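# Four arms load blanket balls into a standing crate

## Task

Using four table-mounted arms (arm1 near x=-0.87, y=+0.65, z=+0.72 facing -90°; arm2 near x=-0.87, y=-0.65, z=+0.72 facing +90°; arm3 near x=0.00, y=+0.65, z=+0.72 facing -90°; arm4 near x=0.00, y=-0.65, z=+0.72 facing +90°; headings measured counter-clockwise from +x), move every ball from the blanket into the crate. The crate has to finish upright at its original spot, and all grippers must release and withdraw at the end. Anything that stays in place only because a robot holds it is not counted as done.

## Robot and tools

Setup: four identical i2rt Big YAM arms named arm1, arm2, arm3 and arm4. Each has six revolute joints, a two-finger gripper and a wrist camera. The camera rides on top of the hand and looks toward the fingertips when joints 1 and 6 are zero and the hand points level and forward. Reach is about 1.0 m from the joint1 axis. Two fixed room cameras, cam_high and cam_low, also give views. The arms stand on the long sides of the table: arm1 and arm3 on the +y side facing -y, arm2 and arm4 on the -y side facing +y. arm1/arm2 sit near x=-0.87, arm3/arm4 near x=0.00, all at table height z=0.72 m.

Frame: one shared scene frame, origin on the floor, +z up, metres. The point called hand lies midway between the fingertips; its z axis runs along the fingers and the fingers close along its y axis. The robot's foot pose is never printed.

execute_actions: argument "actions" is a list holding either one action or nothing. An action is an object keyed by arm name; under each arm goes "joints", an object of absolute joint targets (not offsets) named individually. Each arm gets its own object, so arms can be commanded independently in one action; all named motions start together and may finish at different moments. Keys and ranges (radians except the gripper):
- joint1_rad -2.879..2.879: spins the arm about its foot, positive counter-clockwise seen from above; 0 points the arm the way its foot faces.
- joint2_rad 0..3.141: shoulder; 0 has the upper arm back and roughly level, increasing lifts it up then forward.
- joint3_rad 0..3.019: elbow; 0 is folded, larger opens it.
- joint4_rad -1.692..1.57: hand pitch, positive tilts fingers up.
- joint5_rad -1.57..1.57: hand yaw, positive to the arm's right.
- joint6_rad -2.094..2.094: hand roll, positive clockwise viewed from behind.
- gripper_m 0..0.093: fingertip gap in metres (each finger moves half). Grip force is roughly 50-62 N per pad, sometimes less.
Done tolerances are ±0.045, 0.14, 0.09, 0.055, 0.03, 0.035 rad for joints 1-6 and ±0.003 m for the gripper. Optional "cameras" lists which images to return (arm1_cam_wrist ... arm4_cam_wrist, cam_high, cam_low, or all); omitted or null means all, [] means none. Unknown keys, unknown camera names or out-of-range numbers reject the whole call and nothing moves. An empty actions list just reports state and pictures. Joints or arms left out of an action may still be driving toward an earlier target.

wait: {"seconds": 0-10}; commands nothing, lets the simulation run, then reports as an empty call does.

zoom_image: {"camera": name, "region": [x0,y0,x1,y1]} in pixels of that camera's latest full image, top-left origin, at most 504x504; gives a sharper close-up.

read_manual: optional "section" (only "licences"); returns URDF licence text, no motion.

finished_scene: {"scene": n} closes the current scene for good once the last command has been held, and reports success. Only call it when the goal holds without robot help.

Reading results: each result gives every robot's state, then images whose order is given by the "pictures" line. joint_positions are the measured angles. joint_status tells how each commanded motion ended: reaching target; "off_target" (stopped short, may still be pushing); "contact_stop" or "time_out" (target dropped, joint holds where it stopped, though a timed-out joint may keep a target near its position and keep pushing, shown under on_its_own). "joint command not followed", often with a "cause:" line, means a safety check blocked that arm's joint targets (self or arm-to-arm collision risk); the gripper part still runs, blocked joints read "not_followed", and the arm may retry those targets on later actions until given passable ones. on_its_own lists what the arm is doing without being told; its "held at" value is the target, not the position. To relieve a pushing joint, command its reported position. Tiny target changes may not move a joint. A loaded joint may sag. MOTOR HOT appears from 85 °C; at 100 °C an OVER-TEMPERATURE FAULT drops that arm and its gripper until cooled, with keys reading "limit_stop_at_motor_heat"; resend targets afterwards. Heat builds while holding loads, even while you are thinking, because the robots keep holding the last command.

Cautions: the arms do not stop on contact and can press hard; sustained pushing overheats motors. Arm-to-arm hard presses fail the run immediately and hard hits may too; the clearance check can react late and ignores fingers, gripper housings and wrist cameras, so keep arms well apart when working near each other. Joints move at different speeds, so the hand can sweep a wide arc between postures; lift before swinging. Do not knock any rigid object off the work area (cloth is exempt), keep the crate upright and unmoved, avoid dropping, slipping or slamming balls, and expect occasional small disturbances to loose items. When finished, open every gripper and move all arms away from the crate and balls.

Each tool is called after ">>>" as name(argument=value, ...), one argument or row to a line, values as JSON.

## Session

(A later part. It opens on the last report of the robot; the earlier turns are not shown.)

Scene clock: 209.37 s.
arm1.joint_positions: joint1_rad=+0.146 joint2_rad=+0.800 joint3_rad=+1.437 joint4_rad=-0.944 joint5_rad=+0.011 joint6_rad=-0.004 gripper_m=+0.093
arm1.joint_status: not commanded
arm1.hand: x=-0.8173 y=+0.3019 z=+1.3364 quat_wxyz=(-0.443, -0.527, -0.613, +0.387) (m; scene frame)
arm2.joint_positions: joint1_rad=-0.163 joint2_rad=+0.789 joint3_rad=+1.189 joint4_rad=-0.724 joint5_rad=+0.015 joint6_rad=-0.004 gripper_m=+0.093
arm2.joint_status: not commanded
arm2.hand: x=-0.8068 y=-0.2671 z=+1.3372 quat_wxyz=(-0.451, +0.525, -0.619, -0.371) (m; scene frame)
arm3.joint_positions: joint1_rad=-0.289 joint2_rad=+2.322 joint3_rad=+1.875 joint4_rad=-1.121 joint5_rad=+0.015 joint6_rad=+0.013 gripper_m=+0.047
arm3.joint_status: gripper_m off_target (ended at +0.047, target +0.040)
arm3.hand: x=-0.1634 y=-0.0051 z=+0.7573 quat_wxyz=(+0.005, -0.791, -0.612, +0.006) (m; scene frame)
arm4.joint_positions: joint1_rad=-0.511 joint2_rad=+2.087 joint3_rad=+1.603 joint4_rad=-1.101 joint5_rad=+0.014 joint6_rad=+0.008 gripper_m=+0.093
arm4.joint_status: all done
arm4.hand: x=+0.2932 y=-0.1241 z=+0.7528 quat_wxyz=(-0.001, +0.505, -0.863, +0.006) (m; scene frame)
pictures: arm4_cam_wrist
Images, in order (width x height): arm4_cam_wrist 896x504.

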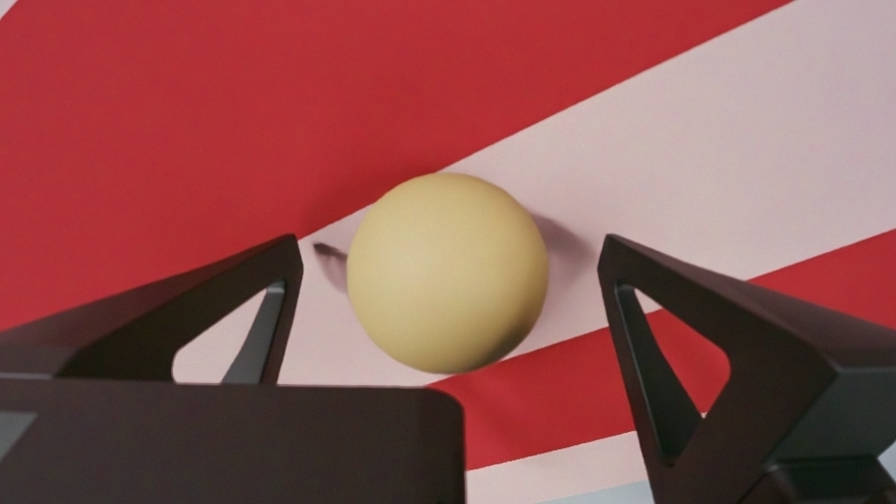

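>>> execute_actions(
  actions=[
    {"arm4":{"joints":{"gripper_m":0.04}}},
  ],
  cameras=[],
)

>>> execute_actions(
  actions=[
    {"arm3":{"joints":{"joint2_rad":1.3,"joint3_rad":1.8,"joint4_rad":-1.2}},"arm4":{"joints":{"joint2_rad":1.3,"joint3_rad":1.6,"joint4_rad":-1.2}}},
  ],
  cameras=[],
)

>>> execute_actions(
  actions=[
    {"arm3":{"joints":{"joint1_rad":-0.83,"joint3_rad":2.575,"joint4_rad":-0.99}},"arm4":{"joints":{"joint1_rad":0.887,"joint3_rad":2.37,"joint4_rad":-0.974,"joint6_rad":0}}},
  ],
  cameras=[],
)

>>> execute_actions(
  actions=[
    {"arm3":{"joints":{"joint2_rad":2.355}},"arm4":{"joints":{"joint2_rad":2.168}}},
  ],
  cameras=["cam_high"],
)

Scene clock: 214.00 s.
arm1.joint_positions: joint1_rad=+0.146 joint2_rad=+0.800 joint3_rad=+1.437 joint4_rad=-0.944 joint5_rad=+0.011 joint6_rad=-0.004 gripper_m=+0.093
arm1.joint_status: not commanded
arm1.hand: x=-0.8173 y=+0.3019 z=+1.3364 quat_wxyz=(-0.443, -0.527, -0.613, +0.387) (m; scene frame)
arm2.joint_positions: joint1_rad=-0.163 joint2_rad=+0.789 joint3_rad=+1.189 joint4_rad=-0.724 joint5_rad=+0.015 joint6_rad=-0.004 gripper_m=+0.093
arm2.joint_status: not commanded
arm2.hand: x=-0.8068 y=-0.2671 z=+1.3372 quat_wxyz=(-0.451, +0.525, -0.619, -0.371) (m; scene frame)
arm3.joint_positions: joint1_rad=-0.289 joint2_rad=+2.322 joint3_rad=+1.875 joint4_rad=-1.121 joint5_rad=+0.015 joint6_rad=+0.013 gripper_m=+0.047
arm3.joint_status: not commanded
arm3.hand: x=-0.1634 y=-0.0051 z=+0.7573 quat_wxyz=(+0.005, -0.791, -0.612, +0.006) (m; scene frame)
arm4.joint_positions: joint1_rad=-0.511 joint2_rad=+2.087 joint3_rad=+1.603 joint4_rad=-1.101 joint5_rad=+0.014 joint6_rad=+0.008 gripper_m=+0.047
arm4.joint_status: gripper_m off_target (ended at +0.047, target +0.040)
arm4.hand: x=+0.2932 y=-0.1241 z=+0.7528 quat_wxyz=(-0.001, +0.505, -0.863, +0.006) (m; scene frame)
pictures: none
No camera images: the call's "cameras" was empty. Leave "cameras" out to get every camera's image.

Scene clock: 215.90 s.
arm1.joint_positions: joint1_rad=+0.146 joint2_rad=+0.800 joint3_rad=+1.437 joint4_rad=-0.944 joint5_rad=+0.011 joint6_rad=-0.004 gripper_m=+0.093
arm1.joint_status: not commanded
arm1.hand: x=-0.8173 y=+0.3019 z=+1.3364 quat_wxyz=(-0.443, -0.527, -0.613, +0.387) (m; scene frame)
arm2.joint_positions: joint1_rad=-0.163 joint2_rad=+0.789 joint3_rad=+1.189 joint4_rad=-0.724 joint5_rad=+0.015 joint6_rad=-0.004 gripper_m=+0.093
arm2.joint_status: not commanded
arm2.hand: x=-0.8068 y=-0.2671 z=+1.3372 quat_wxyz=(-0.451, +0.525, -0.619, -0.371) (m; scene frame)
arm3.joint_positions: joint1_rad=-0.289 joint2_rad=+1.312 joint3_rad=+1.796 joint4_rad=-1.194 joint5_rad=+0.015 joint6_rad=+0.013 gripper_m=+0.047
arm3.joint_status: all done
arm3.hand: x=-0.1248 y=+0.1506 z=+1.3386 quat_wxyz=(-0.254, -0.720, -0.554, +0.331) (m; scene frame)
arm4.joint_positions: joint1_rad=-0.511 joint2_rad=+1.299 joint3_rad=+1.584 joint4_rad=-1.192 joint5_rad=+0.014 joint6_rad=+0.008 gripper_m=+0.047
arm4.joint_status: all done
arm4.hand: x=+0.2451 y=-0.2149 z=+1.1762 quat_wxyz=(-0.286, +0.474, -0.816, -0.165) (m; scene frame)
pictures: none
No camera images: the call's "cameras" was empty. Leave "cameras" out to get every camera's image.

Scene clock: 217.97 s.
arm1.joint_positions: joint1_rad=+0.146 joint2_rad=+0.800 joint3_rad=+1.437 joint4_rad=-0.944 joint5_rad=+0.011 joint6_rad=-0.004 gripper_m=+0.093
arm1.joint_status: not commanded
arm1.hand: x=-0.8173 y=+0.3019 z=+1.3364 quat_wxyz=(-0.443, -0.527, -0.613, +0.387) (m; scene frame)
arm2.joint_positions: joint1_rad=-0.163 joint2_rad=+0.789 joint3_rad=+1.189 joint4_rad=-0.724 joint5_rad=+0.015 joint6_rad=-0.004 gripper_m=+0.093
arm2.joint_status: not commanded
arm2.hand: x=-0.8068 y=-0.2671 z=+1.3372 quat_wxyz=(-0.451, +0.525, -0.619, -0.371) (m; scene frame)
arm3.joint_positions: joint1_rad=-0.827 joint2_rad=+1.308 joint3_rad=+2.572 joint4_rad=-1.000 joint5_rad=+0.015 joint6_rad=+0.013 gripper_m=+0.047
arm3.joint_status: all done
arm3.hand: x=-0.2411 y=+0.4094 z=+1.7495 quat_wxyz=(-0.307, -0.564, -0.225, +0.733) (m; scene frame)
arm4.joint_positions: joint1_rad=+0.886 joint2_rad=+1.298 joint3_rad=+2.333 joint4_rad=-0.984 joint5_rad=+0.014 joint6_rad=+0.007 gripper_m=+0.047
arm4.joint_status: all done
arm4.hand: x=-0.3311 y=-0.3904 z=+1.6013 quat_wxyz=(-0.247, +0.646, -0.232, -0.684) (m; scene frame)
pictures: none
No camera images: the call's "cameras" was empty. Leave "cameras" out to get every camera's image.

Scene clock: 220.17 s.
arm1.joint_positions: joint1_rad=+0.146 joint2_rad=+0.800 joint3_rad=+1.437 joint4_rad=-0.944 joint5_rad=+0.011 joint6_rad=-0.004 gripper_m=+0.093
arm1.joint_status: not commanded
arm1.hand: x=-0.8173 y=+0.3019 z=+1.3364 quat_wxyz=(-0.443, -0.527, -0.613, +0.387) (m; scene frame)
arm2.joint_positions: joint1_rad=-0.163 joint2_rad=+0.789 joint3_rad=+1.189 joint4_rad=-0.724 joint5_rad=+0.015 joint6_rad=-0.004 gripper_m=+0.093
arm2.joint_status: not commanded
arm2.hand: x=-0.8068 y=-0.2671 z=+1.3372 quat_wxyz=(-0.451, +0.525, -0.619, -0.371) (m; scene frame)
arm3.joint_positions: joint1_rad=-0.827 joint2_rad=+2.346 joint3_rad=+2.531 joint4_rad=-0.995 joint5_rad=+0.015 joint6_rad=+0.013 gripper_m=+0.047
arm3.joint_status: all done
arm3.hand: x=-0.6198 y=+0.0252 z=+1.0533 quat_wxyz=(-0.139, -0.860, -0.350, +0.345) (m; scene frame)
arm4.joint_positions: joint1_rad=+0.886 joint2_rad=+2.176 joint3_rad=+2.328 joint4_rad=-0.978 joint5_rad=+0.014 joint6_rad=+0.007 gripper_m=+0.047
arm4.joint_status: all done
arm4.hand: x=-0.6513 y=-0.1261 z=+1.0290 quat_wxyz=(-0.131, +0.876, -0.313, -0.342) (m; scene frame)
pictures: cam_high
Images, in order (width x height): cam_high 896x504.

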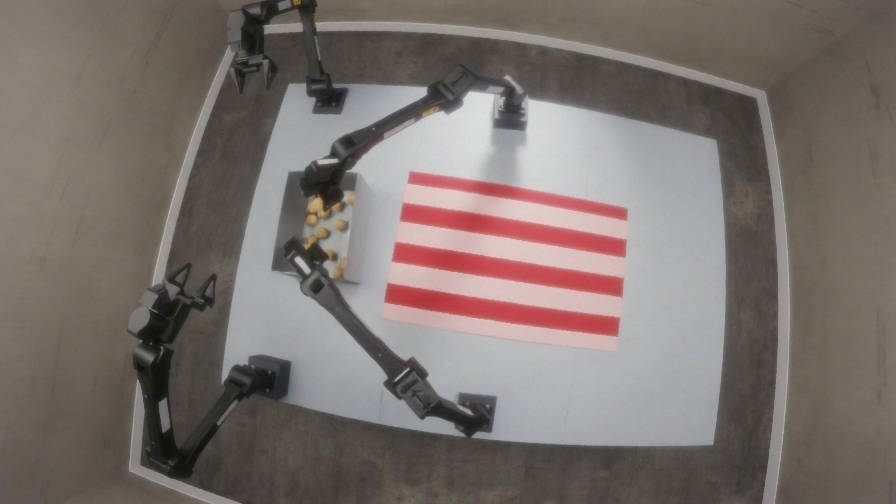

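>>> execute_actions(
  actions=[
    {"arm3":{"joints":{"gripper_m":0.093}},"arm4":{"joints":{"gripper_m":0.093}}},
  ],
  cameras=[],
)

>>> execute_actions(
  actions=[
    {"arm3":{"joints":{"joint2_rad":1.3,"joint3_rad":1.9}},"arm4":{"joints":{"joint2_rad":1.3,"joint3_rad":1.8}}},
  ],
  cameras=["cam_high","cam_low"],
)

Scene clock: 225.60 s.
arm1.joint_positions: joint1_rad=+0.146 joint2_rad=+0.800 joint3_rad=+1.437 joint4_rad=-0.944 joint5_rad=+0.011 joint6_rad=-0.004 gripper_m=+0.093
arm1.joint_status: not commanded
arm1.hand: x=-0.8173 y=+0.3019 z=+1.3364 quat_wxyz=(-0.443, -0.527, -0.613, +0.387) (m; scene frame)
arm2.joint_positions: joint1_rad=-0.163 joint2_rad=+0.789 joint3_rad=+1.189 joint4_rad=-0.724 joint5_rad=+0.015 joint6_rad=-0.004 gripper_m=+0.093
arm2.joint_status: not commanded
arm2.hand: x=-0.8068 y=-0.2671 z=+1.3372 quat_wxyz=(-0.451, +0.525, -0.619, -0.371) (m; scene frame)
arm3.joint_positions: joint1_rad=-0.827 joint2_rad=+2.346 joint3_rad=+2.531 joint4_rad=-0.995 joint5_rad=+0.015 joint6_rad=+0.013 gripper_m=+0.093
arm3.joint_status: all done
arm3.hand: x=-0.6198 y=+0.0252 z=+1.0533 quat_wxyz=(-0.139, -0.860, -0.350, +0.345) (m; scene frame)
arm4.joint_positions: joint1_rad=+0.886 joint2_rad=+2.176 joint3_rad=+2.328 joint4_rad=-0.978 joint5_rad=+0.014 joint6_rad=+0.007 gripper_m=+0.093
arm4.joint_status: all done
arm4.hand: x=-0.6513 y=-0.1261 z=+1.0290 quat_wxyz=(-0.131, +0.876, -0.313, -0.342) (m; scene frame)
pictures: none
No camera images: the call's "cameras" was empty. Leave "cameras" out to get every camera's image.

Scene clock: 227.80 s.
arm1.joint_positions: joint1_rad=+0.146 joint2_rad=+0.800 joint3_rad=+1.437 joint4_rad=-0.944 joint5_rad=+0.011 joint6_rad=-0.004 gripper_m=+0.093
arm1.joint_status: not commanded
arm1.hand: x=-0.8173 y=+0.3019 z=+1.3364 quat_wxyz=(-0.443, -0.527, -0.613, +0.387) (m; scene frame)
arm2.joint_positions: joint1_rad=-0.163 joint2_rad=+0.789 joint3_rad=+1.189 joint4_rad=-0.724 joint5_rad=+0.015 joint6_rad=-0.004 gripper_m=+0.093
arm2.joint_status: not commanded
arm2.hand: x=-0.8068 y=-0.2671 z=+1.3372 quat_wxyz=(-0.451, +0.525, -0.619, -0.371) (m; scene frame)
arm3.joint_positions: joint1_rad=-0.827 joint2_rad=+1.310 joint3_rad=+1.893 joint4_rad=-0.995 joint5_rad=+0.015 joint6_rad=+0.013 gripper_m=+0.093
arm3.joint_status: all done
arm3.hand: x=-0.3765 y=+0.2720 z=+1.4328 quat_wxyz=(-0.209, -0.775, -0.314, +0.507) (m; scene frame)
arm4.joint_positions: joint1_rad=+0.886 joint2_rad=+1.306 joint3_rad=+1.798 joint4_rad=-0.978 joint5_rad=+0.014 joint6_rad=+0.007 gripper_m=+0.093
arm4.joint_status: all done
arm4.hand: x=-0.4217 y=-0.3142 z=+1.3263 quat_wxyz=(-0.180, +0.805, -0.288, -0.486) (m; scene frame)
pictures: cam_high, cam_low
Images, in order (width x height): cam_high 896x504, cam_low 896x504.

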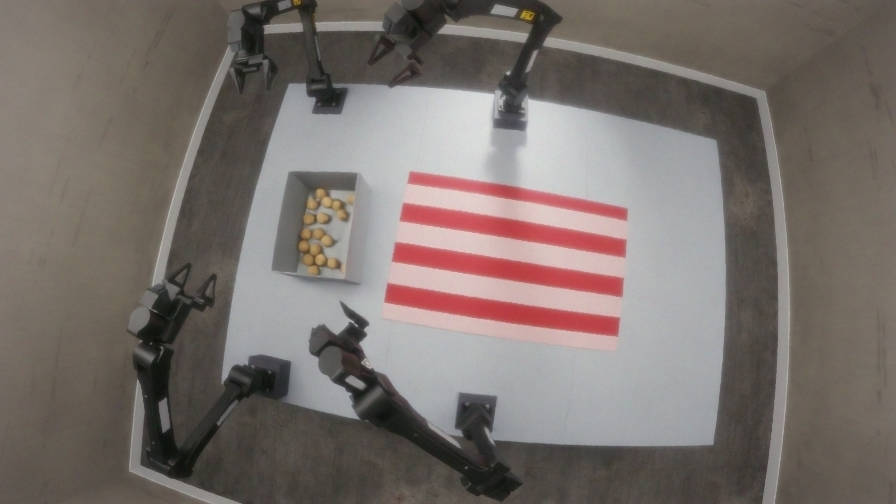

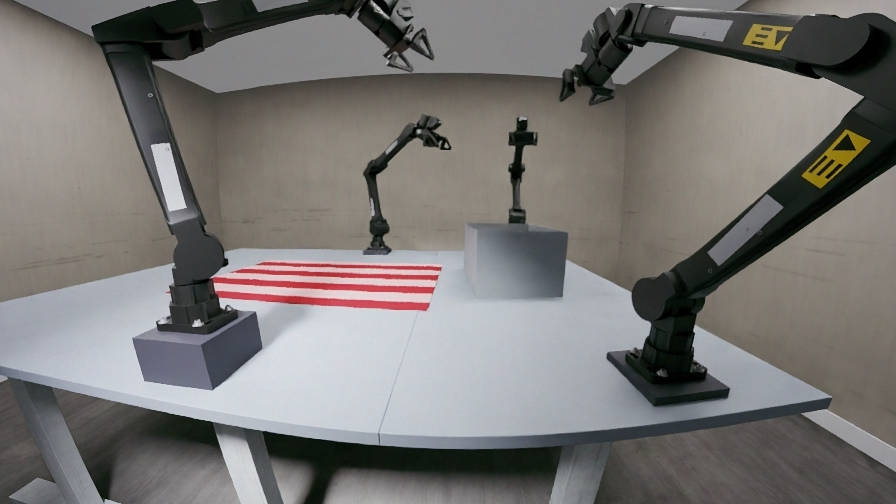

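>>> finished_scene(
  scene=2,
)

The scene is finished: the task was done.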